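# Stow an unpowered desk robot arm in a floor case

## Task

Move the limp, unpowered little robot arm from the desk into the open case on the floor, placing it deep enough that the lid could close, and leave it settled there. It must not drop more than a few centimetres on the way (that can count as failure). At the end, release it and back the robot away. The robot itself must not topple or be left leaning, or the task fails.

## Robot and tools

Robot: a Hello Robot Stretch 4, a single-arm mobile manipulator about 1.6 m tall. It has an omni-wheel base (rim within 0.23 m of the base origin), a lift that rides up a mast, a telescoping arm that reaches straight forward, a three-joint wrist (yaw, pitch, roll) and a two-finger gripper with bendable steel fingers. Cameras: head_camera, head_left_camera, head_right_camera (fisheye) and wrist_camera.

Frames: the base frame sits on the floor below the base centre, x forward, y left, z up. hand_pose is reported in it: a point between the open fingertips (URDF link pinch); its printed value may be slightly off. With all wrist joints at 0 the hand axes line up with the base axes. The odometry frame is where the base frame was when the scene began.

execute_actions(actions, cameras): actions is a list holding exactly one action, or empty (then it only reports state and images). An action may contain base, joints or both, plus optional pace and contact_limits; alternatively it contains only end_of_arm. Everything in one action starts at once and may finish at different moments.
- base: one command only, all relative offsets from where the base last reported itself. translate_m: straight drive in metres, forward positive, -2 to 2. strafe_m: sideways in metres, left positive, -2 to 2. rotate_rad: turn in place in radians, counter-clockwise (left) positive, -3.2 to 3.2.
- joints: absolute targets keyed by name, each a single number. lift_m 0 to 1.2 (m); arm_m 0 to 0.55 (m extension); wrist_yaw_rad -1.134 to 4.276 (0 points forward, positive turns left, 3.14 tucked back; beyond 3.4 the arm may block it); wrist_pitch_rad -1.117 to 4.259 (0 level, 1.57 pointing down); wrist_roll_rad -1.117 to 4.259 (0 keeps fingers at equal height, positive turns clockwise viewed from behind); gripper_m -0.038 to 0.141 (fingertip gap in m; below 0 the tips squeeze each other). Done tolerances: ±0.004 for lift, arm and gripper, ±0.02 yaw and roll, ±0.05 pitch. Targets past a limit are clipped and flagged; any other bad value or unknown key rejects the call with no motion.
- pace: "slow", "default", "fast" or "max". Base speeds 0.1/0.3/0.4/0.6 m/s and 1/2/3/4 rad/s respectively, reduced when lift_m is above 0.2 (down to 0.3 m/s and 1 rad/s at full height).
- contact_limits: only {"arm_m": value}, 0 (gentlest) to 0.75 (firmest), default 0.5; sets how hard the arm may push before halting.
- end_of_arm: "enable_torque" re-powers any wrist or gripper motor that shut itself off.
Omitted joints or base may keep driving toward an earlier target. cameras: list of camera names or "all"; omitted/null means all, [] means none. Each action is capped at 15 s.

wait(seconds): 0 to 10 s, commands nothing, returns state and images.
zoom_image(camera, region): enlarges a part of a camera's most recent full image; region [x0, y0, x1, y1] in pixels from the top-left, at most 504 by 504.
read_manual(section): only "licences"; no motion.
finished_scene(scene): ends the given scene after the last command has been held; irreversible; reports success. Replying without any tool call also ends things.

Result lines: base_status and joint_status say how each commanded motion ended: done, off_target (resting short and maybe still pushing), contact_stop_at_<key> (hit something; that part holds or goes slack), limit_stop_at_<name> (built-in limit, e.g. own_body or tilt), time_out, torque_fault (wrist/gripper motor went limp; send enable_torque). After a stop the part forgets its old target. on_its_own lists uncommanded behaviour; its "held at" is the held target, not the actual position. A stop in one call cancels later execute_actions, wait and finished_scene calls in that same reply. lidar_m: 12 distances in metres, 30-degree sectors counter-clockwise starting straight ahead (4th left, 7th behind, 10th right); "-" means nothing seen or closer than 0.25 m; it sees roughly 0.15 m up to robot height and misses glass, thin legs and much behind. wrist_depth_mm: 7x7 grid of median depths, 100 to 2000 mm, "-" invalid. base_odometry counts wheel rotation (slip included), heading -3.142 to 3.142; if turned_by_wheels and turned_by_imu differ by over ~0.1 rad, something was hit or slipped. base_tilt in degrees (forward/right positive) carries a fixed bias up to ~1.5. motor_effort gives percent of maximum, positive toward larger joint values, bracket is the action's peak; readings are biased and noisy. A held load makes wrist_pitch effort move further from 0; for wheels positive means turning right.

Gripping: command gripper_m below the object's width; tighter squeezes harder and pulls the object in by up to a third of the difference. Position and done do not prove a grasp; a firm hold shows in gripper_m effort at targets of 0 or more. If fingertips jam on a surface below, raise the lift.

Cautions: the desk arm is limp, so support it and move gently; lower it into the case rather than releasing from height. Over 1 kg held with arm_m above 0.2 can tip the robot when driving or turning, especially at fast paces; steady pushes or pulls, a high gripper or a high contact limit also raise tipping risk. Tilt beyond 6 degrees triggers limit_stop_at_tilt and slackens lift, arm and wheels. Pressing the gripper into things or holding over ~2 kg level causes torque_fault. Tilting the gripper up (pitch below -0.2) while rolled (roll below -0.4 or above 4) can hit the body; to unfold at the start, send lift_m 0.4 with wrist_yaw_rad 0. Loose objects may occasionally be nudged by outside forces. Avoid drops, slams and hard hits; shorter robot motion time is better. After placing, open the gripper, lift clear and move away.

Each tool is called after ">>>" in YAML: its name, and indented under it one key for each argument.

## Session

>>> execute_actions:
  actions: []

Scene clock: 0.00 s.
base_odometry: x=+0.000 y=+0.000 heading=+0.000 (m, m, rad; odometry frame)
turned_by_wheels: +0.000 (rad since the last result)
turned_by_imu: +0.000 (rad since the last result)
base_tilt: forward=+0.2 right=+0.9 (deg)
lidar_m: 1.83 1.52 2.59 2.51 2.17 2.17 1.54 1.32 1.36 1.75 1.55 1.53
base_status: not commanded
joint_positions: lift_m=+0.260 arm_m=+0.001 wrist_yaw_rad=+3.135 wrist_pitch_rad=+0.020 wrist_roll_rad=-0.018 gripper_m=+0.057
joint_status: not commanded
motor_effort: lift_m=+19 arm_m=-1 wrist_yaw_rad=+0 wrist_pitch_rad=-4 wrist_roll_rad=+1 gripper_m=-5 wheel_0=+0 wheel_1=+0 wheel_2=+1 (%)
hand_pose: x=-0.1162 y=+0.0893 z=+0.4322 quat_wxyz=(+0.003, -0.010, -0.009, +1.000) (m; base frame)
wrist_depth_mm: - 143 - - - - 1921 / - 118 144 - - - 1863 / - 116 144 - - - 1863 / - 133 180 - - - 1863 / 207 - - - - - 1863 / 225 1921 203 1808 193 1661 1576 / 221 1160 1182 123 1205 1060 1138
pictures: head_camera, head_left_camera, head_right_camera, wrist_camera
Images, in order (width x height): head_camera 420x560, head_left_camera 420x672, head_right_camera 420x672, wrist_camera 616x392.

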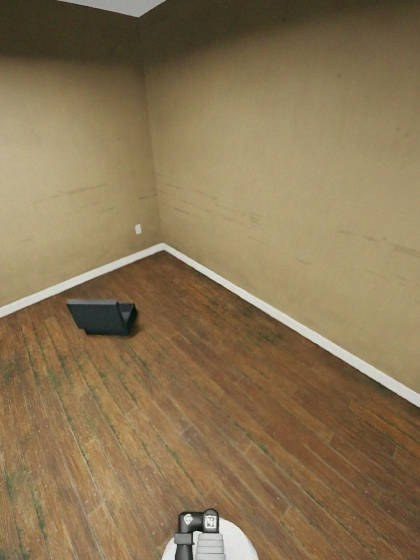

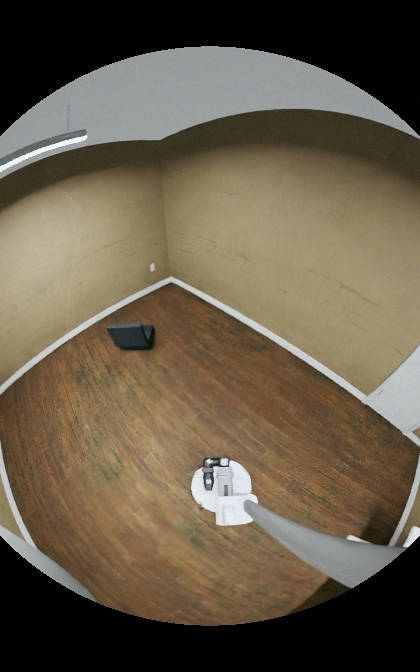

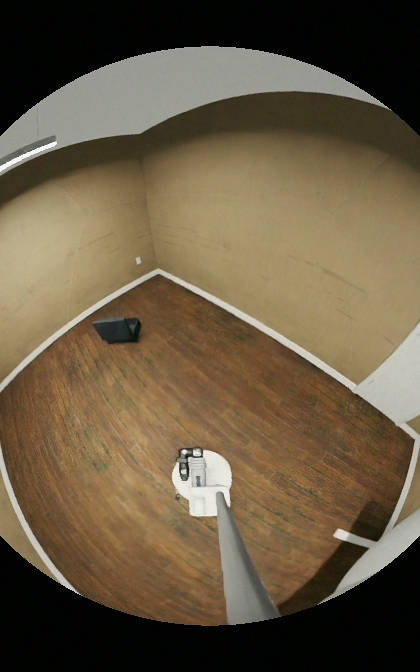

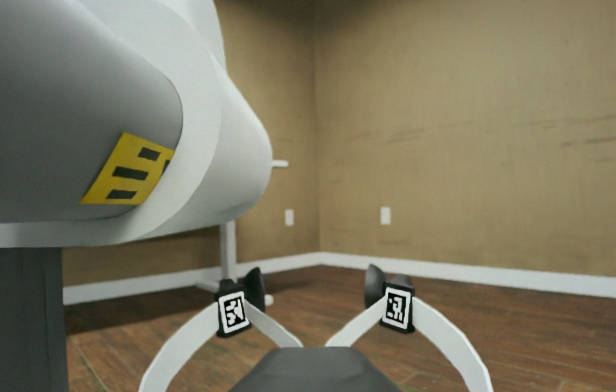

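>>> execute_actions:
  actions:
    - {"base":{"rotate_rad":-2.4},"joints":{"lift_m":0.6,"wrist_yaw_rad":0,"wrist_pitch_rad":1.2,"gripper_m":0.09},"pace":"fast"}
  cameras: ["head_camera"]

Scene clock: 5.03 s.
base_odometry: x=+0.000 y=+0.000 heading=-2.399 (m, m, rad; odometry frame)
turned_by_wheels: -2.399 (rad since the last result)
turned_by_imu: -2.362 (rad since the last result)
base_tilt: forward=+0.2 right=+0.9 (deg)
lidar_m: 1.33 2.19 1.61 1.53 1.60 1.51 1.55 2.71 2.27 2.18 2.27 1.37
base_status: done
joint_positions: lift_m=+0.600 arm_m=+0.001 wrist_yaw_rad=+0.000 wrist_pitch_rad=+1.201 wrist_roll_rad=-0.018 gripper_m=+0.090
joint_status: all done
motor_effort: lift_m=+22(25) arm_m=-1(1) wrist_yaw_rad=-1(7) wrist_pitch_rad=-1(2) wrist_roll_rad=+1(0) gripper_m=-5(5) wheel_0=+4(10) wheel_1=+3(12) wheel_2=+2(12) (%)
hand_pose: x=+0.2760 y=-0.0874 z=+0.5090 quat_wxyz=(+0.825, -0.008, +0.565, +0.005) (m; base frame)
wrist_depth_mm: 1060 1042 1008 1008 1025 1008 1008 / 976 976 946 946 946 931 917 / 917 891 891 878 866 866 854 / 831 831 842 809 820 820 809 / 788 778 778 768 750 750 750 / 732 732 200 732 196 707 707 / 699 691 691 124 668 668 676
pictures: head_camera
Images, in order (width x height): head_camera 420x560.

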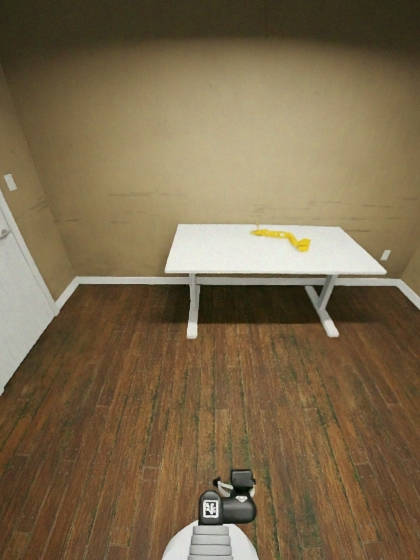

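>>> execute_actions:
  actions:
    - {"base":{"rotate_rad":-0.305},"pace":"fast"}
  cameras: []

>>> execute_actions:
  actions:
    - {"base":{"translate_m":1.22},"joints":{"lift_m":1.05,"wrist_pitch_rad":1.57,"arm_m":0.4},"pace":"fast"}
  cameras: ["head_camera","wrist_camera"]

Scene clock: 11.07 s.
base_odometry: x=+0.000 y=+0.000 heading=-2.704 (m, m, rad; odometry frame)
turned_by_wheels: -0.304 (rad since the last result)
turned_by_imu: -0.299 (rad since the last result)
base_tilt: forward=+0.2 right=+0.9 (deg)
lidar_m: 1.30 1.30 1.81 1.56 1.49 1.77 1.51 2.61 2.63 2.19 2.16 1.58
base_status: done
joint_positions: lift_m=+0.600 arm_m=+0.001 wrist_yaw_rad=+0.000 wrist_pitch_rad=+1.201 wrist_roll_rad=-0.018 gripper_m=+0.090
joint_status: not commanded
motor_effort: lift_m=+22(22) arm_m=-1(1) wrist_yaw_rad=-1(1) wrist_pitch_rad=-2(1) wrist_roll_rad=+0(1) gripper_m=-4(2) wheel_0=+5(10) wheel_1=+3(10) wheel_2=+2(10) (%)
hand_pose: x=+0.2760 y=-0.0874 z=+0.5090 quat_wxyz=(+0.825, -0.008, +0.565, +0.005) (m; base frame)
wrist_depth_mm: 1078 1060 1025 1025 1008 1008 1008 / 991 960 946 946 946 931 931 / 904 891 891 866 854 866 866 / 831 831 831 820 809 798 798 / 798 778 768 768 768 750 741 / 741 732 200 723 197 707 707 / 707 691 691 123 676 661 661
pictures: none
No camera images: the call's "cameras" was empty. Leave "cameras" out to get every camera's image.

Scene clock: 15.40 s.
base_odometry: x=-1.104 y=-0.518 heading=-2.703 (m, m, rad; odometry frame)
turned_by_wheels: +0.000 (rad since the last result)
turned_by_imu: -0.002 (rad since the last result)
base_tilt: forward=+0.3 right=+0.9 (deg)
lidar_m: 0.25 0.25 0.25 0.36 1.88 2.16 2.81 3.78 2.18 1.82 0.42 0.25
base_status: done
joint_positions: lift_m=+1.050 arm_m=+0.399 wrist_yaw_rad=+0.000 wrist_pitch_rad=+1.570 wrist_roll_rad=-0.018 gripper_m=+0.090
joint_status: all done
motor_effort: lift_m=+22(23) arm_m=+7(7) wrist_yaw_rad=-1(1) wrist_pitch_rad=+1(2) wrist_roll_rad=+0(1) gripper_m=-4(5) wheel_0=+3(12) wheel_1=+2(8) wheel_2=+1(14) (%)
hand_pose: x=+0.5701 y=-0.0874 z=+0.9395 quat_wxyz=(+0.707, -0.007, +0.707, +0.007) (m; base frame)
wrist_depth_mm: 466 459 455 455 459 452 445 / 459 459 455 452 449 449 445 / 399 402 418 449 449 452 442 / 459 449 449 445 445 442 442 / 452 452 449 445 379 442 439 / 449 449 201 439 197 436 433 / 449 442 442 124 436 433 430
pictures: head_camera, wrist_camera
Images, in order (width x height): head_camera 420x560, wrist_camera 616x392.

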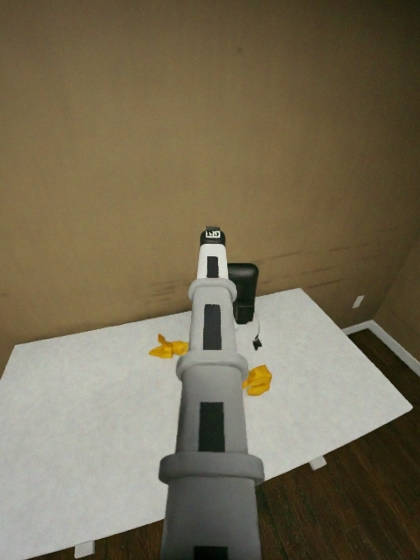

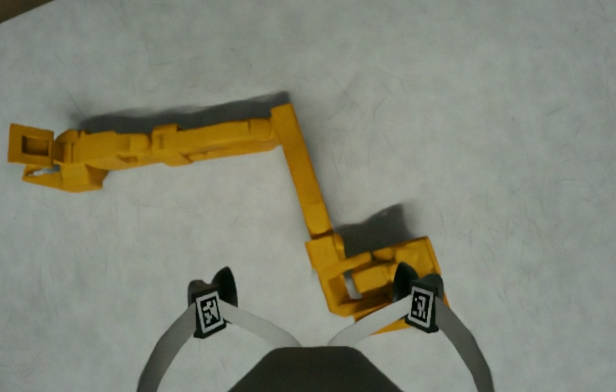

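>>> execute_actions:
  actions:
    - {"joints":{"lift_m":0.94,"wrist_roll_rad":-0.33,"arm_m":0.465}}
  cameras: ["wrist_camera"]

>>> execute_actions:
  actions:
    - {"joints":{"lift_m":0.853}}
  cameras: ["wrist_camera"]

Scene clock: 20.57 s.
base_odometry: x=-1.104 y=-0.518 heading=-2.703 (m, m, rad; odometry frame)
turned_by_wheels: +0.000 (rad since the last result)
turned_by_imu: +0.000 (rad since the last result)
base_tilt: forward=+0.3 right=+0.9 (deg)
lidar_m: 0.25 0.25 0.25 0.35 1.86 2.17 2.84 3.77 2.19 1.82 0.40 0.25
base_status: not commanded
joint_positions: lift_m=+0.940 arm_m=+0.464 wrist_yaw_rad=+0.000 wrist_pitch_rad=+1.570 wrist_roll_rad=-0.330 gripper_m=+0.090
joint_status: all done
motor_effort: lift_m=+15(20) arm_m=+7(9) wrist_yaw_rad=+0(1) wrist_pitch_rad=+2(0) wrist_roll_rad=-1(4) gripper_m=-3(5) wheel_0=+3(3) wheel_1=+2(2) wheel_2=+1(1) (%)
hand_pose: x=+0.6349 y=-0.0874 z=+0.8300 quat_wxyz=(+0.698, -0.116, +0.697, +0.116) (m; base frame)
wrist_depth_mm: 347 347 345 343 340 340 340 / 343 343 342 340 340 338 338 / 289 285 283 338 336 336 336 / 340 340 338 307 332 334 332 / 338 338 336 336 330 332 330 / 338 336 200 271 196 327 327 / 334 332 330 123 330 327 327
pictures: wrist_camera
Images, in order (width x height): wrist_camera 616x392.

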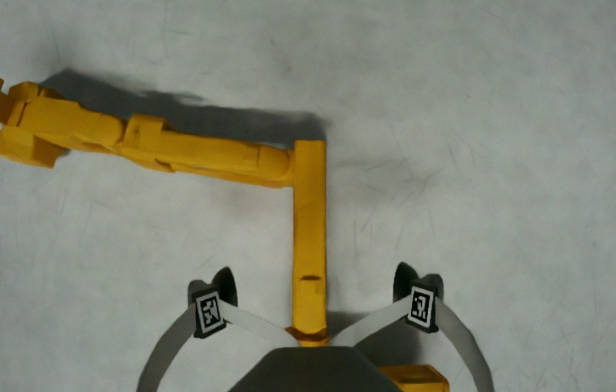

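Scene clock: 21.93 s.
base_odometry: x=-1.104 y=-0.518 heading=-2.703 (m, m, rad; odometry frame)
turned_by_wheels: +0.000 (rad since the last result)
turned_by_imu: +0.000 (rad since the last result)
base_tilt: forward=+0.3 right=+1.0 (deg)
lidar_m: 0.25 0.25 0.25 0.36 1.86 2.16 2.85 3.76 2.18 1.82 0.43 0.25
base_status: not commanded
joint_positions: lift_m=+0.853 arm_m=+0.464 wrist_yaw_rad=+0.000 wrist_pitch_rad=+1.570 wrist_roll_rad=-0.330 gripper_m=+0.090
joint_status: all done
motor_effort: lift_m=+14(12) arm_m=+7(7) wrist_yaw_rad=+0(1) wrist_pitch_rad=+1(1) wrist_roll_rad=+0(0) gripper_m=-4(4) wheel_0=+3(3) wheel_1=+2(2) wheel_2=+1(1) (%)
hand_pose: x=+0.6349 y=-0.0874 z=+0.7431 quat_wxyz=(+0.698, -0.116, +0.697, +0.116) (m; base frame)
wrist_depth_mm: 257 255 254 253 252 251 252 / 201 254 254 252 251 249 250 / 229 195 191 200 251 248 249 / 252 252 250 248 248 248 247 / 251 250 247 248 246 246 244 / 250 248 200 176 196 243 243 / 247 246 245 123 243 242 242
pictures: wrist_camera
Images, in order (width x height): wrist_camera 616x392.

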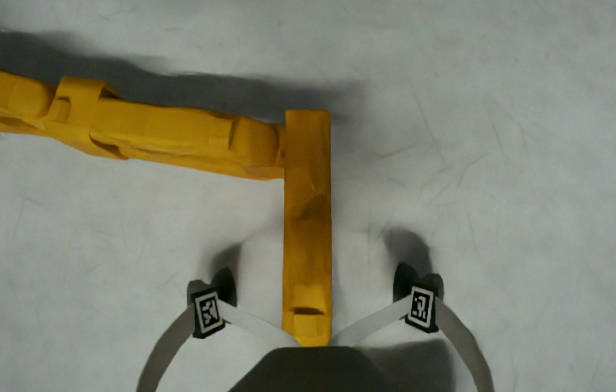

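>>> execute_actions:
  actions:
    - {"joints":{"gripper_m":-0.038}}
  cameras: []

>>> execute_actions:
  actions:
    - {"joints":{"lift_m":0.9},"pace":"slow"}
  cameras: ["wrist_camera"]

>>> execute_actions:
  actions:
    - {"joints":{"lift_m":0.95,"arm_m":0.2,"wrist_roll_rad":0}}
  cameras: ["wrist_camera"]

>>> execute_actions:
  actions:
    - {"joints":{"wrist_pitch_rad":0.6},"pace":"slow"}
  cameras: ["wrist_camera"]

Scene clock: 28.00 s.
base_odometry: x=-1.104 y=-0.518 heading=-2.703 (m, m, rad; odometry frame)
turned_by_wheels: +0.000 (rad since the last result)
turned_by_imu: +0.000 (rad since the last result)
base_tilt: forward=+0.3 right=+1.0 (deg)
lidar_m: 0.25 0.25 0.25 0.38 1.88 2.16 2.86 3.76 2.17 1.83 0.43 0.25
base_status: not commanded
joint_positions: lift_m=+0.853 arm_m=+0.464 wrist_yaw_rad=+0.000 wrist_pitch_rad=+1.570 wrist_roll_rad=-0.330 gripper_m=-0.037
joint_status: all done
motor_effort: lift_m=+16(17) arm_m=+7(7) wrist_yaw_rad=+0(0) wrist_pitch_rad=+1(2) wrist_roll_rad=+0(0) gripper_m=-30(31) wheel_0=+3(3) wheel_1=+2(2) wheel_2=+1(1) (%)
hand_pose: x=+0.6350 y=-0.0874 z=+0.7429 quat_wxyz=(+0.698, -0.116, +0.697, +0.116) (m; base frame)
wrist_depth_mm: 255 255 253 251 251 249 248 / 193 252 251 251 249 249 248 / 216 187 180 182 248 246 246 / 251 249 249 178 245 244 244 / 249 249 247 170 244 243 243 / 247 245 184 163 181 242 241 / 246 244 243 129 240 239 241
pictures: none
No camera images: the call's "cameras" was empty. Leave "cameras" out to get every camera's image.

Scene clock: 29.27 s.
base_odometry: x=-1.104 y=-0.518 heading=-2.703 (m, m, rad; odometry frame)
turned_by_wheels: +0.000 (rad since the last result)
turned_by_imu: +0.000 (rad since the last result)
base_tilt: forward=+0.3 right=+0.9 (deg)
lidar_m: 0.25 0.25 0.25 0.35 1.87 2.15 2.86 3.76 2.17 1.81 0.42 0.25
base_status: not commanded
joint_positions: lift_m=+0.899 arm_m=+0.464 wrist_yaw_rad=+0.000 wrist_pitch_rad=+1.570 wrist_roll_rad=-0.330 gripper_m=-0.037
joint_status: all done
motor_effort: lift_m=+25(25) arm_m=+6(7) wrist_yaw_rad=+0(0) wrist_pitch_rad=+2(1) wrist_roll_rad=-1(1) gripper_m=-30(30) wheel_0=+3(3) wheel_1=+2(2) wheel_2=+1(1) (%)
hand_pose: x=+0.6350 y=-0.0874 z=+0.7892 quat_wxyz=(+0.698, -0.116, +0.697, +0.116) (m; base frame)
wrist_depth_mm: 303 301 300 300 298 297 296 / 301 300 297 297 296 294 293 / 236 213 196 194 296 293 293 / 297 296 296 185 293 293 291 / 296 296 293 173 290 289 289 / 293 291 183 164 182 287 287 / 291 290 290 130 287 285 283
pictures: wrist_camera
Images, in order (width x height): wrist_camera 616x392.

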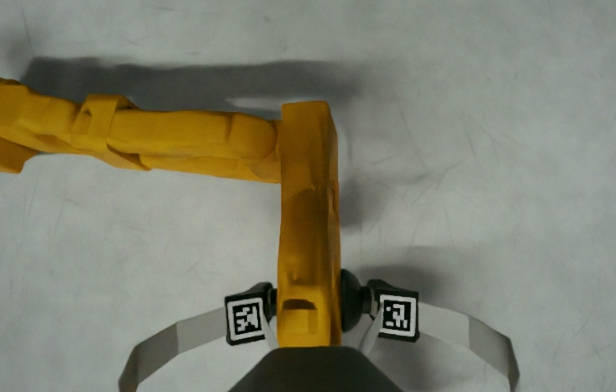

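Scene clock: 31.17 s.
base_odometry: x=-1.104 y=-0.518 heading=-2.703 (m, m, rad; odometry frame)
turned_by_wheels: +0.000 (rad since the last result)
turned_by_imu: +0.000 (rad since the last result)
base_tilt: forward=+0.3 right=+1.0 (deg)
lidar_m: 0.25 0.25 0.25 0.33 1.88 2.18 2.85 3.76 2.19 1.80 0.42 0.25
base_status: not commanded
joint_positions: lift_m=+0.950 arm_m=+0.201 wrist_yaw_rad=+0.000 wrist_pitch_rad=+1.571 wrist_roll_rad=+0.000 gripper_m=-0.037
joint_status: all done
motor_effort: lift_m=+24(26) arm_m=-7(8) wrist_yaw_rad=+1(2) wrist_pitch_rad=-2(4) wrist_roll_rad=+1(8) gripper_m=-32(31) wheel_0=+3(3) wheel_1=+2(2) wheel_2=+1(1) (%)
hand_pose: x=+0.3719 y=-0.0874 z=+0.8392 quat_wxyz=(+0.707, +0.000, +0.707, +0.000) (m; base frame)
wrist_depth_mm: 357 353 351 349 349 347 345 / 353 349 353 349 347 347 345 / 264 243 218 208 343 343 342 / 349 349 345 194 342 342 338 / 347 345 343 177 342 340 336 / 345 343 183 168 182 338 334 / 345 342 342 129 340 338 1060
pictures: wrist_camera
Images, in order (width x height): wrist_camera 616x392.

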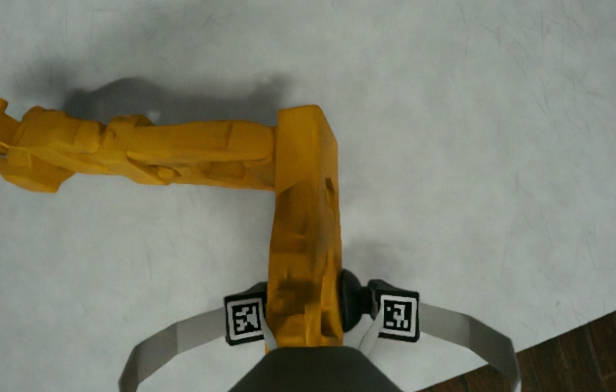

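Scene clock: 32.47 s.
base_odometry: x=-1.104 y=-0.518 heading=-2.703 (m, m, rad; odometry frame)
turned_by_wheels: +0.000 (rad since the last result)
turned_by_imu: +0.000 (rad since the last result)
base_tilt: forward=+0.2 right=+0.9 (deg)
lidar_m: 0.25 0.25 0.25 0.36 1.87 2.16 2.83 3.77 2.17 1.83 0.42 0.25
base_status: not commanded
joint_positions: lift_m=+0.950 arm_m=+0.201 wrist_yaw_rad=+0.000 wrist_pitch_rad=+0.609 wrist_roll_rad=-0.002 gripper_m=-0.037
joint_status: all done
on_its_own: wrist_pitch_rad is at rest, and its effort (-25) is outside its rest range (-23 to +23)
motor_effort: lift_m=+25(24) arm_m=-6(6) wrist_yaw_rad=+0(0) wrist_pitch_rad=-25(25) wrist_roll_rad=+6(5) gripper_m=-30(30) wheel_0=+3(3) wheel_1=+2(2) wheel_2=+1(1) (%)
hand_pose: x=+0.6087 y=-0.0874 z=+0.9628 quat_wxyz=(+0.954, -0.001, +0.300, +0.000) (m; base frame)
wrist_depth_mm: 469 496 539 569 609 668 715 / 500 530 569 609 661 715 778 / 260 243 213 212 732 778 878 / 580 609 676 195 750 732 917 / 621 647 634 178 615 597 591 / 535 530 186 166 182 500 492 / 469 439 449 128 445 424 427
pictures: wrist_camera
Images, in order (width x height): wrist_camera 616x392.

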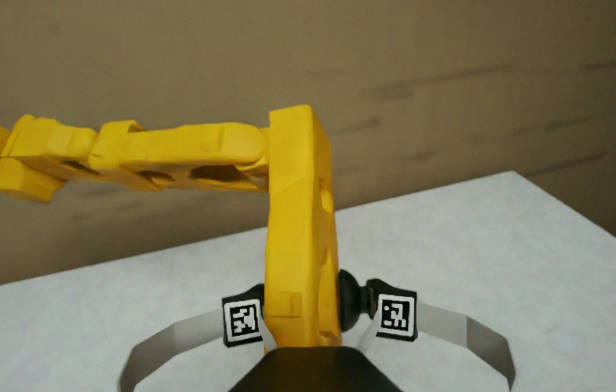

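Twisted in the grip; level the wrist to remove that load.

>>> execute_actions:
  actions:
    - {"joints":{"wrist_pitch_rad":0.0,"wrist_roll_rad":0.2,"arm_m":0.08,"lift_m":0.88},"pace":"slow"}
  cameras: ["wrist_camera","head_camera"]

Scene clock: 37.40 s.
base_odometry: x=-1.104 y=-0.518 heading=-2.703 (m, m, rad; odometry frame)
turned_by_wheels: +0.000 (rad since the last result)
turned_by_imu: +0.000 (rad since the last result)
base_tilt: forward=+0.3 right=+1.0 (deg)
lidar_m: 0.25 0.25 0.25 0.36 1.87 2.14 2.86 3.76 2.19 1.81 0.40 0.25
base_status: not commanded
joint_positions: lift_m=+0.880 arm_m=+0.081 wrist_yaw_rad=+0.000 wrist_pitch_rad=+0.009 wrist_roll_rad=+0.199 gripper_m=-0.037
joint_status: all done
motor_effort: lift_m=+17(21) arm_m=-7(7) wrist_yaw_rad=-1(8) wrist_pitch_rad=-23(30) wrist_roll_rad=+4(9) gripper_m=-28(30) wheel_0=+3(3) wheel_1=+2(2) wheel_2=+1(1) (%)
hand_pose: x=+0.5406 y=-0.0874 z=+1.0558 quat_wxyz=(+0.995, +0.099, +0.004, +0.000) (m; base frame)
wrist_depth_mm: 661 707 750 798 854 931 991 / 654 691 741 778 842 904 991 / 640 683 707 191 820 891 960 / 647 676 185 183 820 878 931 / 634 661 183 173 809 866 917 / 621 640 178 165 180 842 891 / 615 174 177 126 788 647 654
pictures: head_camera, wrist_camera
Images, in order (width x height): head_camera 420x560, wrist_camera 616x392.

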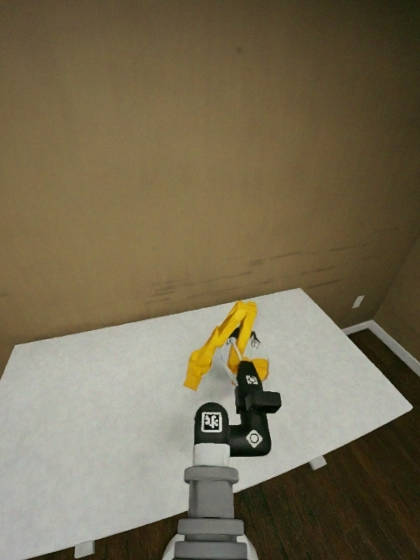

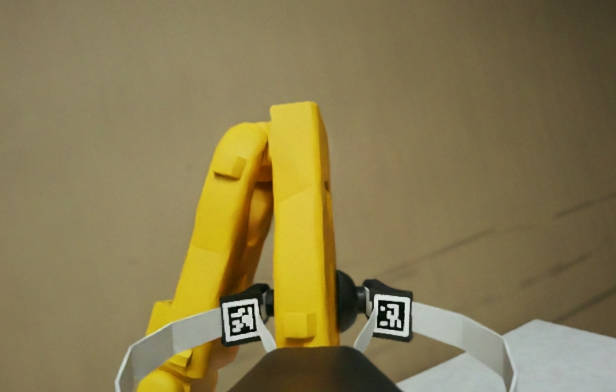

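>>> execute_actions:
  actions:
    - {"base":{"translate_m":-0.75},"joints":{"wrist_pitch_rad":0.15,"wrist_roll_rad":0.7,"arm_m":0.0}}
  cameras: ["wrist_camera"]

>>> execute_actions:
  actions:
    - {"base":{"rotate_rad":-0.218},"pace":"slow"}
  cameras: []

>>> execute_actions:
  actions:
    - {"base":{"translate_m":-1.97},"joints":{"lift_m":0.6}}
  cameras: []

>>> execute_actions:
  actions:
    - {"base":{"rotate_rad":-1.86},"pace":"slow"}
  cameras: ["head_camera","wrist_camera","head_left_camera"]

Scene clock: 48.73 s.
base_odometry: x=-0.425 y=-0.200 heading=-2.704 (m, m, rad; odometry frame)
turned_by_wheels: +0.000 (rad since the last result)
turned_by_imu: +0.002 (rad since the last result)
base_tilt: forward=+0.3 right=+1.0 (deg)
lidar_m: 0.32 0.33 1.88 1.69 1.68 1.91 1.99 3.06 2.45 2.04 2.02 0.37
base_status: done
joint_positions: lift_m=+0.880 arm_m=+0.002 wrist_yaw_rad=+0.000 wrist_pitch_rad=+0.159 wrist_roll_rad=+0.698 gripper_m=-0.037
joint_status: all done
on_its_own: wrist_pitch_rad is at rest, and its effort (-24) is outside its rest range (-23 to +23)
motor_effort: lift_m=+18(18) arm_m=-7(8) wrist_yaw_rad=+0(1) wrist_pitch_rad=-24(32) wrist_roll_rad=+6(12) gripper_m=-30(29) wheel_0=-4(9) wheel_1=-2(7) wheel_2=+1(12) (%)
hand_pose: x=+0.4575 y=-0.0874 z=+1.0127 quat_wxyz=(+0.937, +0.341, +0.074, -0.027) (m; base frame)
wrist_depth_mm: 1430 1499 1618 1756 1863 - 1808 / 1397 1464 1576 1618 1808 - 1983 / 1366 1430 1537 190 1756 1205 - / 1366 1430 186 182 1336 1160 1863 / 1336 1397 185 173 960 1808 1537 / 1281 1336 179 164 181 1576 1336 / 1281 176 177 129 1708 1281 1160
pictures: wrist_camera
Images, in order (width x height): wrist_camera 616x392.

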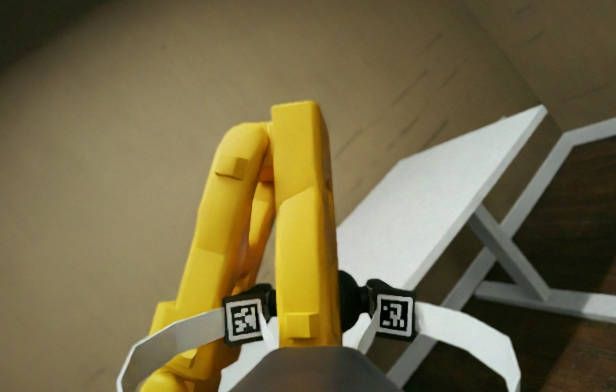

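Scene clock: 49.97 s.
base_odometry: x=-0.425 y=-0.200 heading=-2.921 (m, m, rad; odometry frame)
turned_by_wheels: -0.217 (rad since the last result)
turned_by_imu: -0.214 (rad since the last result)
base_tilt: forward=+0.2 right=+1.0 (deg)
lidar_m: 0.32 0.36 0.89 1.71 1.65 1.75 2.00 2.03 2.86 2.11 2.03 0.38
base_status: done
joint_positions: lift_m=+0.880 arm_m=+0.002 wrist_yaw_rad=+0.000 wrist_pitch_rad=+0.159 wrist_roll_rad=+0.698 gripper_m=-0.037
joint_status: not commanded
motor_effort: lift_m=+18(18) arm_m=-6(7) wrist_yaw_rad=+1(2) wrist_pitch_rad=-23(26) wrist_roll_rad=+6(6) gripper_m=-29(30) wheel_0=+5(9) wheel_1=+4(6) wheel_2=+3(7) (%)
hand_pose: x=+0.4575 y=-0.0875 z=+1.0127 quat_wxyz=(+0.937, +0.341, +0.074, -0.027) (m; base frame)
wrist_depth_mm: 1537 1661 1921 - - 1756 1576 / 1430 1576 1756 1983 - 1921 1708 / 1397 1499 1618 190 - - 1863 / 1336 1464 186 183 1499 - 1983 / 1308 1397 186 172 1160 - 1537 / 1255 1336 178 164 182 1618 1336 / 1255 176 177 129 1708 1255 1182
pictures: none
No camera images: the call's "cameras" was empty. Leave "cameras" out to get every camera's image.

Scene clock: 58.03 s.
base_odometry: x=+1.497 y=+0.231 heading=-2.921 (m, m, rad; odometry frame)
turned_by_wheels: +0.000 (rad since the last result)
turned_by_imu: +0.004 (rad since the last result)
base_tilt: forward=+0.2 right=+0.9 (deg)
lidar_m: 0.33 0.36 1.03 0.70 0.69 0.73 1.05 1.32 0.49 0.44 2.96 0.41
base_status: done
joint_positions: lift_m=+0.600 arm_m=+0.002 wrist_yaw_rad=+0.000 wrist_pitch_rad=+0.159 wrist_roll_rad=+0.698 gripper_m=-0.037
joint_status: all done
motor_effort: lift_m=+19(16) arm_m=-6(7) wrist_yaw_rad=+0(1) wrist_pitch_rad=-23(24) wrist_roll_rad=+6(6) gripper_m=-29(31) wheel_0=-4(8) wheel_1=-2(7) wheel_2=+2(11) (%)
hand_pose: x=+0.4575 y=-0.0874 z=+0.7326 quat_wxyz=(+0.937, +0.341, +0.074, -0.027) (m; base frame)
wrist_depth_mm: - - - - - - - / - - - - - - - / - - - 191 - - 1708 / - - 187 183 - 1863 1397 / - - 185 173 - 1464 1160 / - - 179 164 181 1205 991 / - 176 177 129 1229 931 878
pictures: none
No camera images: the call's "cameras" was empty. Leave "cameras" out to get every camera's image.

Scene clock: 61.17 s.
base_odometry: x=+1.497 y=+0.231 heading=+1.503 (m, m, rad; odometry frame)
turned_by_wheels: -1.859 (rad since the last result)
turned_by_imu: -1.830 (rad since the last result)
base_tilt: forward=+0.2 right=+0.9 (deg)
lidar_m: 0.30 0.34 3.01 3.05 2.70 1.44 0.85 0.72 0.71 0.86 1.34 0.41
base_status: done
joint_positions: lift_m=+0.600 arm_m=+0.002 wrist_yaw_rad=+0.000 wrist_pitch_rad=+0.159 wrist_roll_rad=+0.698 gripper_m=-0.037
joint_status: not commanded
on_its_own: wrist_pitch_rad is at rest, and its effort (-24) is outside its rest range (-23 to +23)
motor_effort: lift_m=+19(19) arm_m=-6(6) wrist_yaw_rad=+0(2) wrist_pitch_rad=-24(22) wrist_roll_rad=+6(6) gripper_m=-29(27) wheel_0=+7(10) wheel_1=+5(7) wheel_2=+3(7) (%)
hand_pose: x=+0.4575 y=-0.0875 z=+0.7327 quat_wxyz=(+0.937, +0.341, +0.074, -0.027) (m; base frame)
wrist_depth_mm: 1921 1661 1366 1205 1078 960 891 / - 1808 1576 1308 1138 1025 946 / - - 1661 190 1281 1118 991 / - - 186 183 1430 1229 1118 / - - 185 173 1537 1336 1160 / - - 179 164 181 1160 991 / - 177 177 129 1255 946 878
pictures: head_camera, head_left_camera, wrist_camera
Images, in order (width x height): head_camera 420x560, head_left_camera 420x672, wrist_camera 616x392.

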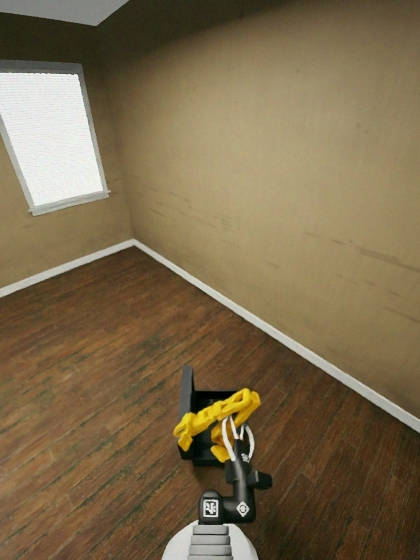

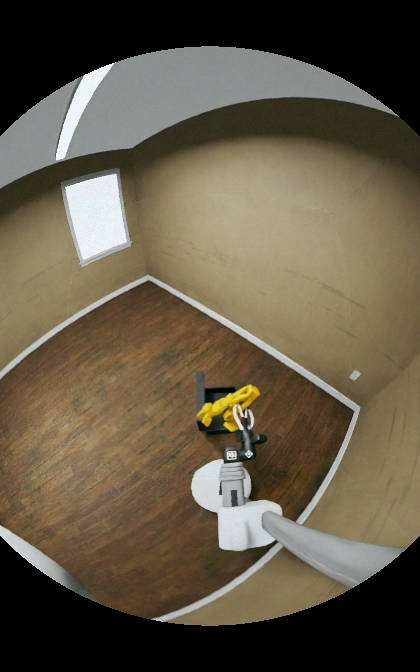

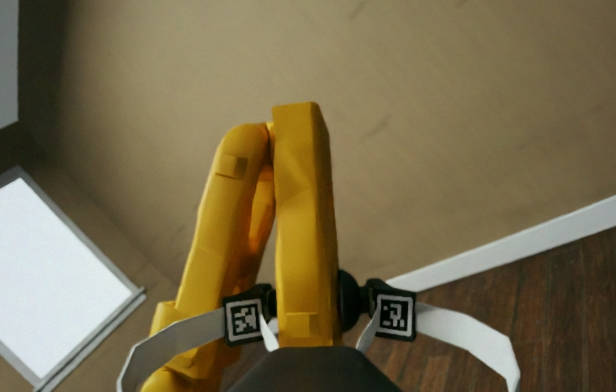

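>>> execute_actions:
  actions:
    - {"base":{"strafe_m":0.04},"joints":{"wrist_pitch_rad":0.9,"wrist_roll_rad":0.1,"arm_m":0.2},"pace":"slow"}
  cameras: []

>>> execute_actions:
  actions:
    - {"joints":{"wrist_pitch_rad":1.57,"wrist_roll_rad":-0.1,"arm_m":0.51,"lift_m":0.55},"pace":"slow"}
  cameras: ["head_camera","wrist_camera"]

Scene clock: 68.47 s.
base_odometry: x=+1.457 y=+0.234 heading=+1.503 (m, m, rad; odometry frame)
turned_by_wheels: +0.000 (rad since the last result)
turned_by_imu: +0.000 (rad since the last result)
base_tilt: forward=+0.3 right=+1.0 (deg)
lidar_m: 0.38 2.81 2.98 2.96 2.60 1.53 0.88 0.73 0.70 0.88 1.38 0.39
base_status: done
joint_positions: lift_m=+0.600 arm_m=+0.199 wrist_yaw_rad=+0.000 wrist_pitch_rad=+0.906 wrist_roll_rad=+0.099 gripper_m=-0.037
joint_status: all done
motor_effort: lift_m=+19(19) arm_m=+7(9) wrist_yaw_rad=-1(1) wrist_pitch_rad=-16(20) wrist_roll_rad=+2(4) gripper_m=-31(30) wheel_0=-7(8) wheel_1=+4(8) wheel_2=+0(3) (%)
hand_pose: x=+0.5475 y=-0.0874 z=+0.5511 quat_wxyz=(+0.898, +0.045, +0.437, -0.022) (m; base frame)
wrist_depth_mm: 1983 1863 1708 1464 1160 976 878 / 1537 1537 1430 1366 1255 1098 946 / 1366 1255 1205 165 1138 1060 1008 / 1118 1060 168 165 976 946 904 / 991 917 179 169 854 842 820 / 866 397 181 167 181 759 741 / 788 194 190 123 699 668 676
pictures: none
No camera images: the call's "cameras" was empty. Leave "cameras" out to get every camera's image.

Scene clock: 72.83 s.
base_odometry: x=+1.457 y=+0.234 heading=+1.503 (m, m, rad; odometry frame)
turned_by_wheels: +0.000 (rad since the last result)
turned_by_imu: +0.000 (rad since the last result)
base_tilt: forward=+0.3 right=+0.9 (deg)
lidar_m: 0.41 2.83 2.96 2.98 2.59 1.54 0.88 0.70 0.74 0.87 1.37 0.45
base_status: not commanded
joint_positions: lift_m=+0.550 arm_m=+0.509 wrist_yaw_rad=+0.000 wrist_pitch_rad=+1.569 wrist_roll_rad=-0.100 gripper_m=-0.037
joint_status: all done
motor_effort: lift_m=+18(20) arm_m=+7(7) wrist_yaw_rad=+0(3) wrist_pitch_rad=+5(14) wrist_roll_rad=+1(8) gripper_m=-31(31) wheel_0=-6(7) wheel_1=+4(4) wheel_2=+0(0) (%)
hand_pose: x=+0.6803 y=-0.0874 z=+0.4398 quat_wxyz=(+0.707, -0.035, +0.706, +0.035) (m; base frame)
wrist_depth_mm: 691 699 691 683 683 676 683 / 256 322 683 676 676 668 668 / 253 382 525 160 676 668 661 / 253 387 144 134 640 661 654 / 250 394 160 148 647 661 661 / 248 366 181 165 179 654 647 / 248 235 290 127 647 654 647
pictures: head_camera, wrist_camera
Images, in order (width x height): head_camera 420x560, wrist_camera 616x392.

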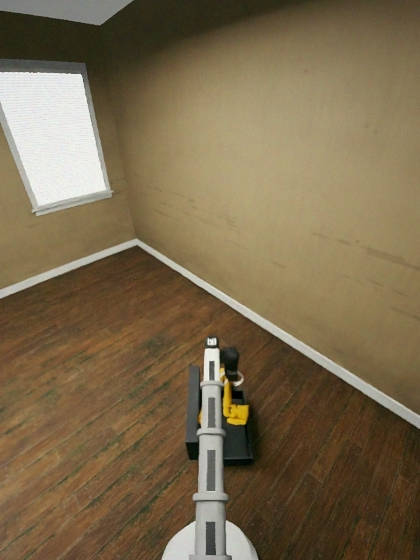

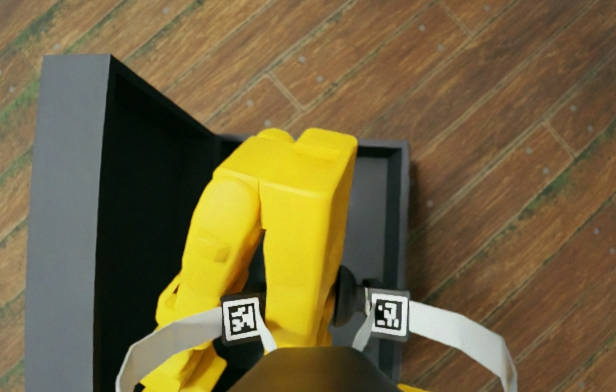

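>>> execute_actions:
  actions:
    - {"joints":{"lift_m":0.38},"pace":"slow"}

>>> zoom_image:
  camera: "head_left_camera"
  region: [170,350,280,460]

>>> zoom_image:
  camera: "head_right_camera"
  region: [150,340,260,450]

Scene clock: 78.10 s.
base_odometry: x=+1.457 y=+0.234 heading=+1.503 (m, m, rad; odometry frame)
turned_by_wheels: +0.000 (rad since the last result)
turned_by_imu: +0.000 (rad since the last result)
base_tilt: forward=+0.3 right=+0.9 (deg)
lidar_m: 0.42 2.84 2.98 2.97 2.63 1.53 0.87 0.74 0.75 0.86 1.37 0.46
base_status: not commanded
joint_positions: lift_m=+0.380 arm_m=+0.509 wrist_yaw_rad=+0.000 wrist_pitch_rad=+1.569 wrist_roll_rad=-0.100 gripper_m=-0.037
joint_status: all done
motor_effort: lift_m=+17(17) arm_m=+7(7) wrist_yaw_rad=+0(0) wrist_pitch_rad=+5(5) wrist_roll_rad=+0(1) gripper_m=-30(30) wheel_0=-6(6) wheel_1=+4(4) wheel_2=+0(0) (%)
hand_pose: x=+0.6803 y=-0.0874 z=+0.2698 quat_wxyz=(+0.707, -0.035, +0.706, +0.035) (m; base frame)
wrist_depth_mm: 208 517 508 504 504 504 496 / 248 324 508 500 500 504 500 / 264 355 418 160 433 492 496 / 266 351 144 134 469 496 496 / 271 351 160 148 469 484 488 / 268 347 180 164 180 488 484 / 270 235 291 126 436 484 484
pictures: head_camera, head_left_camera, head_right_camera, wrist_camera
Images, in order (width x height): head_camera 420x560, head_left_camera 420x672, head_right_camera 420x672, wrist_camera 616x392.

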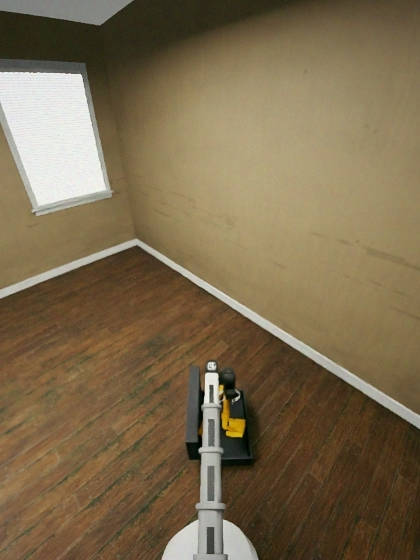

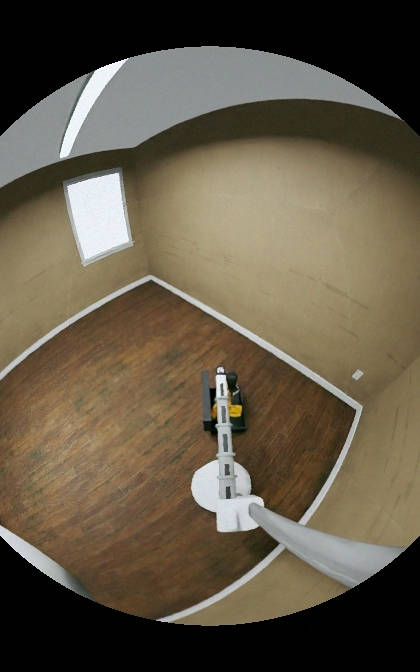

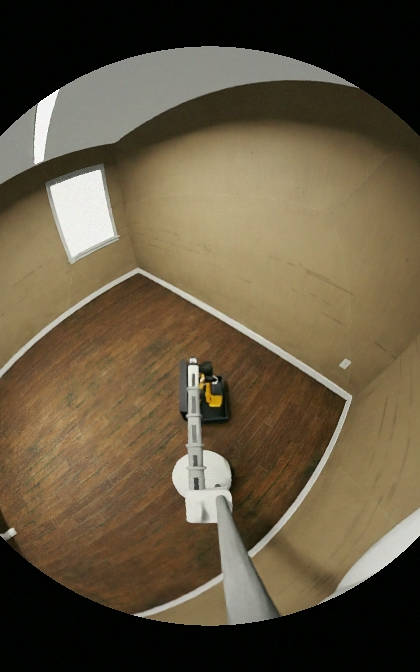

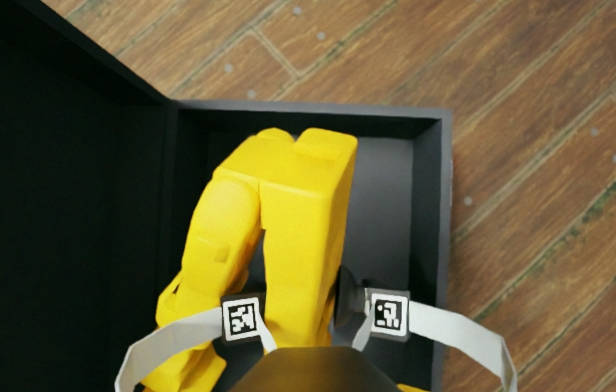

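Region (170, 350, 280, 460) of head_left_camera's 420x672 image, scaled by 4.582, with more detail than that image has.

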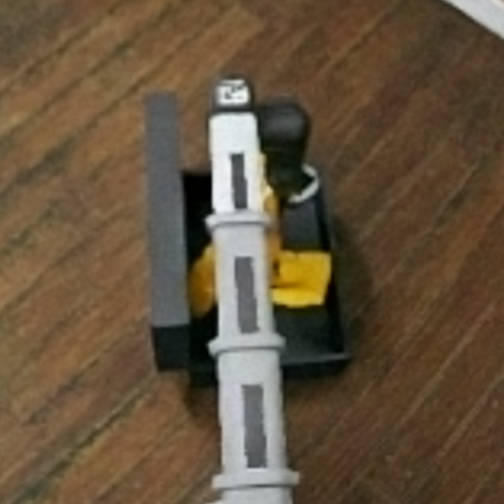

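Region (150, 340, 260, 450) of head_right_camera's 420x672 image, scaled by 4.582, with more detail than that image has.

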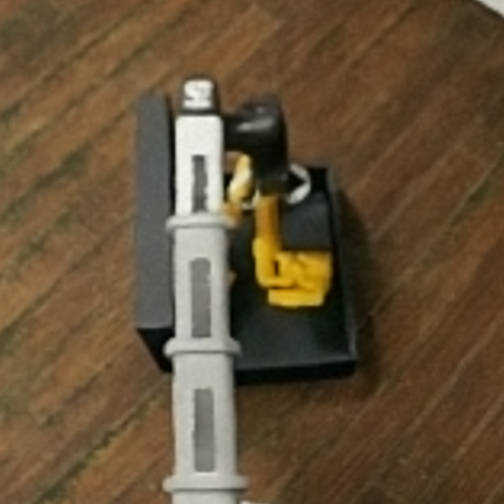

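>>> execute_actions:
  actions:
    - {"joints":{"lift_m":0.27},"pace":"slow"}
  cameras: ["wrist_camera"]

>>> execute_actions:
  actions:
    - {"joints":{"lift_m":0.2},"pace":"slow"}
  cameras: ["head_camera","wrist_camera"]

>>> zoom_image:
  camera: "head_camera"
  region: [150,350,290,490]

Scene clock: 84.30 s.
base_odometry: x=+1.457 y=+0.234 heading=+1.503 (m, m, rad; odometry frame)
turned_by_wheels: +0.000 (rad since the last result)
turned_by_imu: +0.000 (rad since the last result)
base_tilt: forward=+0.3 right=+0.9 (deg)
lidar_m: 0.42 2.79 2.97 2.99 2.59 1.58 0.89 0.74 0.75 0.88 1.37 0.47
base_status: not commanded
joint_positions: lift_m=+0.270 arm_m=+0.509 wrist_yaw_rad=+0.001 wrist_pitch_rad=+1.569 wrist_roll_rad=-0.101 gripper_m=-0.037
joint_status: all done
motor_effort: lift_m=+16(14) arm_m=+6(7) wrist_yaw_rad=-3(4) wrist_pitch_rad=+4(5) wrist_roll_rad=+3(3) gripper_m=-31(31) wheel_0=-6(6) wheel_1=+3(4) wheel_2=+0(0) (%)
hand_pose: x=+0.6802 y=-0.0874 z=+0.1599 quat_wxyz=(+0.707, -0.036, +0.706, +0.036) (m; base frame)
wrist_depth_mm: 209 397 394 392 389 387 392 / 244 255 287 281 272 287 387 / 243 277 366 170 362 310 387 / 242 282 150 146 359 307 379 / 240 285 165 157 357 301 377 / 239 266 180 170 181 270 377 / 238 218 224 128 353 252 373
pictures: wrist_camera
Images, in order (width x height): wrist_camera 616x392.

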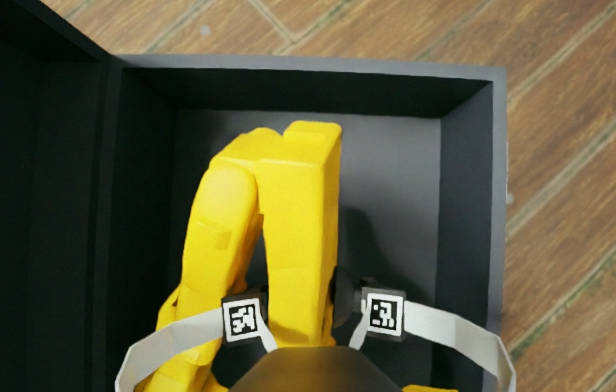

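Scene clock: 85.77 s.
base_odometry: x=+1.457 y=+0.234 heading=+1.503 (m, m, rad; odometry frame)
turned_by_wheels: +0.000 (rad since the last result)
turned_by_imu: +0.000 (rad since the last result)
base_tilt: forward=+0.2 right=+0.9 (deg)
lidar_m: 0.40 2.83 2.98 2.96 2.61 1.55 0.89 0.74 0.75 0.87 1.36 0.46
base_status: not commanded
joint_positions: lift_m=+0.200 arm_m=+0.509 wrist_yaw_rad=+0.001 wrist_pitch_rad=+1.570 wrist_roll_rad=-0.101 gripper_m=-0.037
joint_status: all done
motor_effort: lift_m=+15(15) arm_m=+6(7) wrist_yaw_rad=-3(4) wrist_pitch_rad=+1(6) wrist_roll_rad=+3(5) gripper_m=-30(31) wheel_0=-6(6) wheel_1=+3(3) wheel_2=+0(0) (%)
hand_pose: x=+0.6801 y=-0.0874 z=+0.0900 quat_wxyz=(+0.706, -0.036, +0.706, +0.036) (m; base frame)
wrist_depth_mm: 185 202 200 196 191 183 185 / 187 254 286 278 268 237 193 / 191 276 294 163 293 262 186 / 193 281 170 167 290 260 185 / 195 282 185 171 287 256 187 / 195 265 183 175 179 230 188 / 195 204 206 127 283 196 -
pictures: head_camera, wrist_camera
Images, in order (width x height): head_camera 420x560, wrist_camera 616x392.

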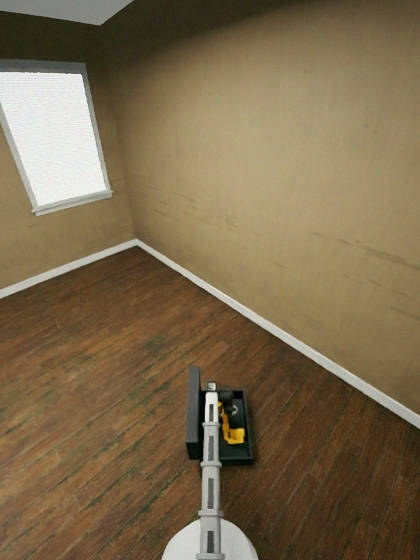

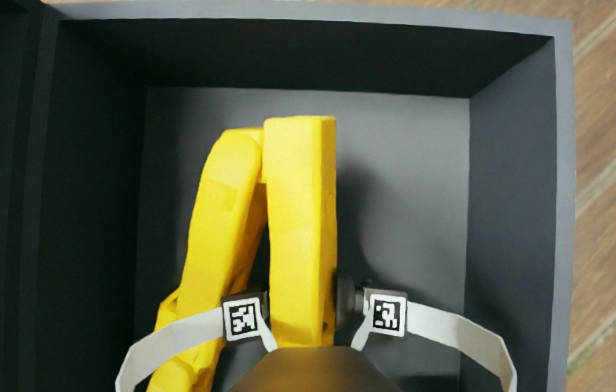

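Region (150, 350, 290, 490) of head_camera's 420x560 image, scaled by 3.600, with more detail than that image has.

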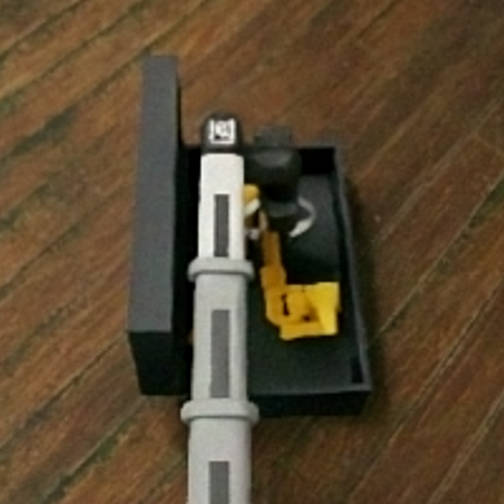

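>>> execute_actions:
  actions:
    - {"joints":{"lift_m":0.172},"pace":"slow"}
  cameras: []

>>> execute_actions:
  actions:
    - {"joints":{"gripper_m":0.04},"pace":"slow"}
  cameras: ["wrist_camera"]

>>> execute_actions:
  actions:
    - {"joints":{"lift_m":0.21},"pace":"slow"}
  cameras: ["wrist_camera"]

Scene clock: 91.03 s.
base_odometry: x=+1.457 y=+0.234 heading=+1.503 (m, m, rad; odometry frame)
turned_by_wheels: +0.000 (rad since the last result)
turned_by_imu: +0.000 (rad since the last result)
base_tilt: forward=+0.2 right=+1.0 (deg)
lidar_m: 0.40 2.79 2.97 2.97 2.60 1.57 0.85 0.73 0.75 0.90 1.37 0.47
base_status: not commanded
joint_positions: lift_m=+0.172 arm_m=+0.509 wrist_yaw_rad=+0.001 wrist_pitch_rad=+1.570 wrist_roll_rad=-0.100 gripper_m=-0.037
joint_status: all done
motor_effort: lift_m=+14(17) arm_m=+6(7) wrist_yaw_rad=-2(3) wrist_pitch_rad=+1(1) wrist_roll_rad=+3(3) gripper_m=-30(30) wheel_0=-6(6) wheel_1=+3(3) wheel_2=+0(0) (%)
hand_pose: x=+0.6800 y=-0.0874 z=+0.0621 quat_wxyz=(+0.706, -0.036, +0.706, +0.036) (m; base frame)
wrist_depth_mm: 181 202 200 196 191 183 - / 187 253 265 264 264 238 192 / 190 267 265 181 263 263 192 / 193 265 184 182 260 259 190 / 195 263 192 180 259 255 188 / 195 260 182 178 181 231 184 / 195 195 206 124 256 196 -
pictures: none
No camera images: the call's "cameras" was empty. Leave "cameras" out to get every camera's image.

Scene clock: 93.70 s.
base_odometry: x=+1.457 y=+0.234 heading=+1.503 (m, m, rad; odometry frame)
turned_by_wheels: +0.000 (rad since the last result)
turned_by_imu: +0.000 (rad since the last result)
base_tilt: forward=+0.3 right=+1.0 (deg)
lidar_m: 0.42 2.80 2.99 2.97 2.58 1.51 0.89 0.74 0.74 0.89 1.35 0.46
base_status: not commanded
joint_positions: lift_m=+0.172 arm_m=+0.509 wrist_yaw_rad=+0.000 wrist_pitch_rad=+1.570 wrist_roll_rad=-0.100 gripper_m=+0.040
joint_status: all done
motor_effort: lift_m=+16(16) arm_m=+6(6) wrist_yaw_rad=-1(3) wrist_pitch_rad=+1(1) wrist_roll_rad=+0(2) gripper_m=-7(29) wheel_0=-6(6) wheel_1=+3(3) wheel_2=+0(0) (%)
hand_pose: x=+0.6801 y=-0.0874 z=+0.0620 quat_wxyz=(+0.707, -0.035, +0.706, +0.035) (m; base frame)
wrist_depth_mm: 181 201 200 196 191 184 - / 187 254 266 264 263 238 191 / 191 266 266 211 263 262 192 / 194 265 208 221 263 259 189 / 195 263 213 209 259 254 187 / 195 263 200 210 193 248 183 / 195 253 236 124 256 208 -
pictures: wrist_camera
Images, in order (width x height): wrist_camera 616x392.

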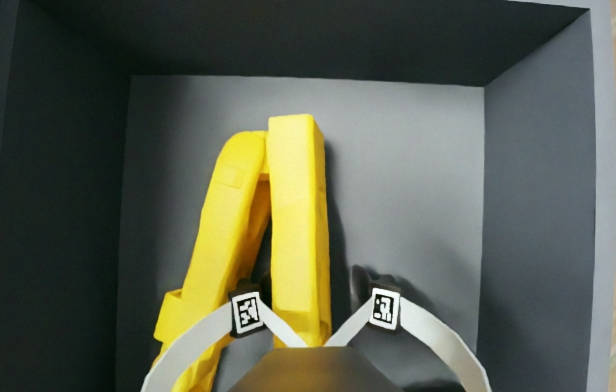

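Scene clock: 94.87 s.
base_odometry: x=+1.457 y=+0.234 heading=+1.503 (m, m, rad; odometry frame)
turned_by_wheels: +0.000 (rad since the last result)
turned_by_imu: +0.000 (rad since the last result)
base_tilt: forward=+0.3 right=+1.0 (deg)
lidar_m: 0.41 2.82 2.99 3.02 2.61 1.53 0.89 0.74 0.74 0.89 1.36 0.46
base_status: not commanded
joint_positions: lift_m=+0.210 arm_m=+0.509 wrist_yaw_rad=+0.000 wrist_pitch_rad=+1.570 wrist_roll_rad=-0.100 gripper_m=+0.040
joint_status: all done
motor_effort: lift_m=+24(24) arm_m=+6(6) wrist_yaw_rad=+0(1) wrist_pitch_rad=+0(0) wrist_roll_rad=+1(0) gripper_m=-6(5) wheel_0=-6(6) wheel_1=+3(3) wheel_2=+0(0) (%)
hand_pose: x=+0.6799 y=-0.0874 z=+0.0993 quat_wxyz=(+0.706, -0.035, +0.706, +0.035) (m; base frame)
wrist_depth_mm: 194 202 201 198 193 194 188 / 192 253 287 281 272 239 199 / 191 274 303 195 301 263 192 / 193 279 200 197 296 262 191 / 194 285 212 199 297 256 188 / 194 264 202 197 193 249 189 / 194 265 243 124 293 211 186
pictures: wrist_camera
Images, in order (width x height): wrist_camera 616x392.

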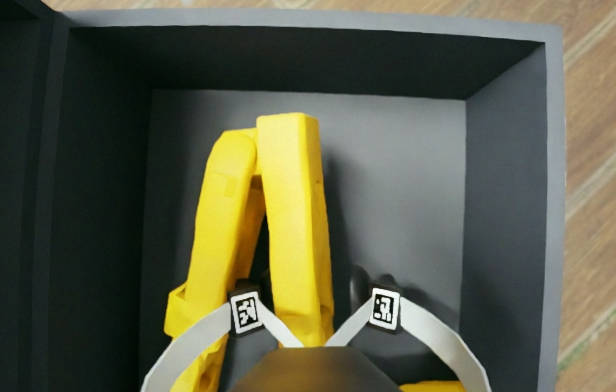

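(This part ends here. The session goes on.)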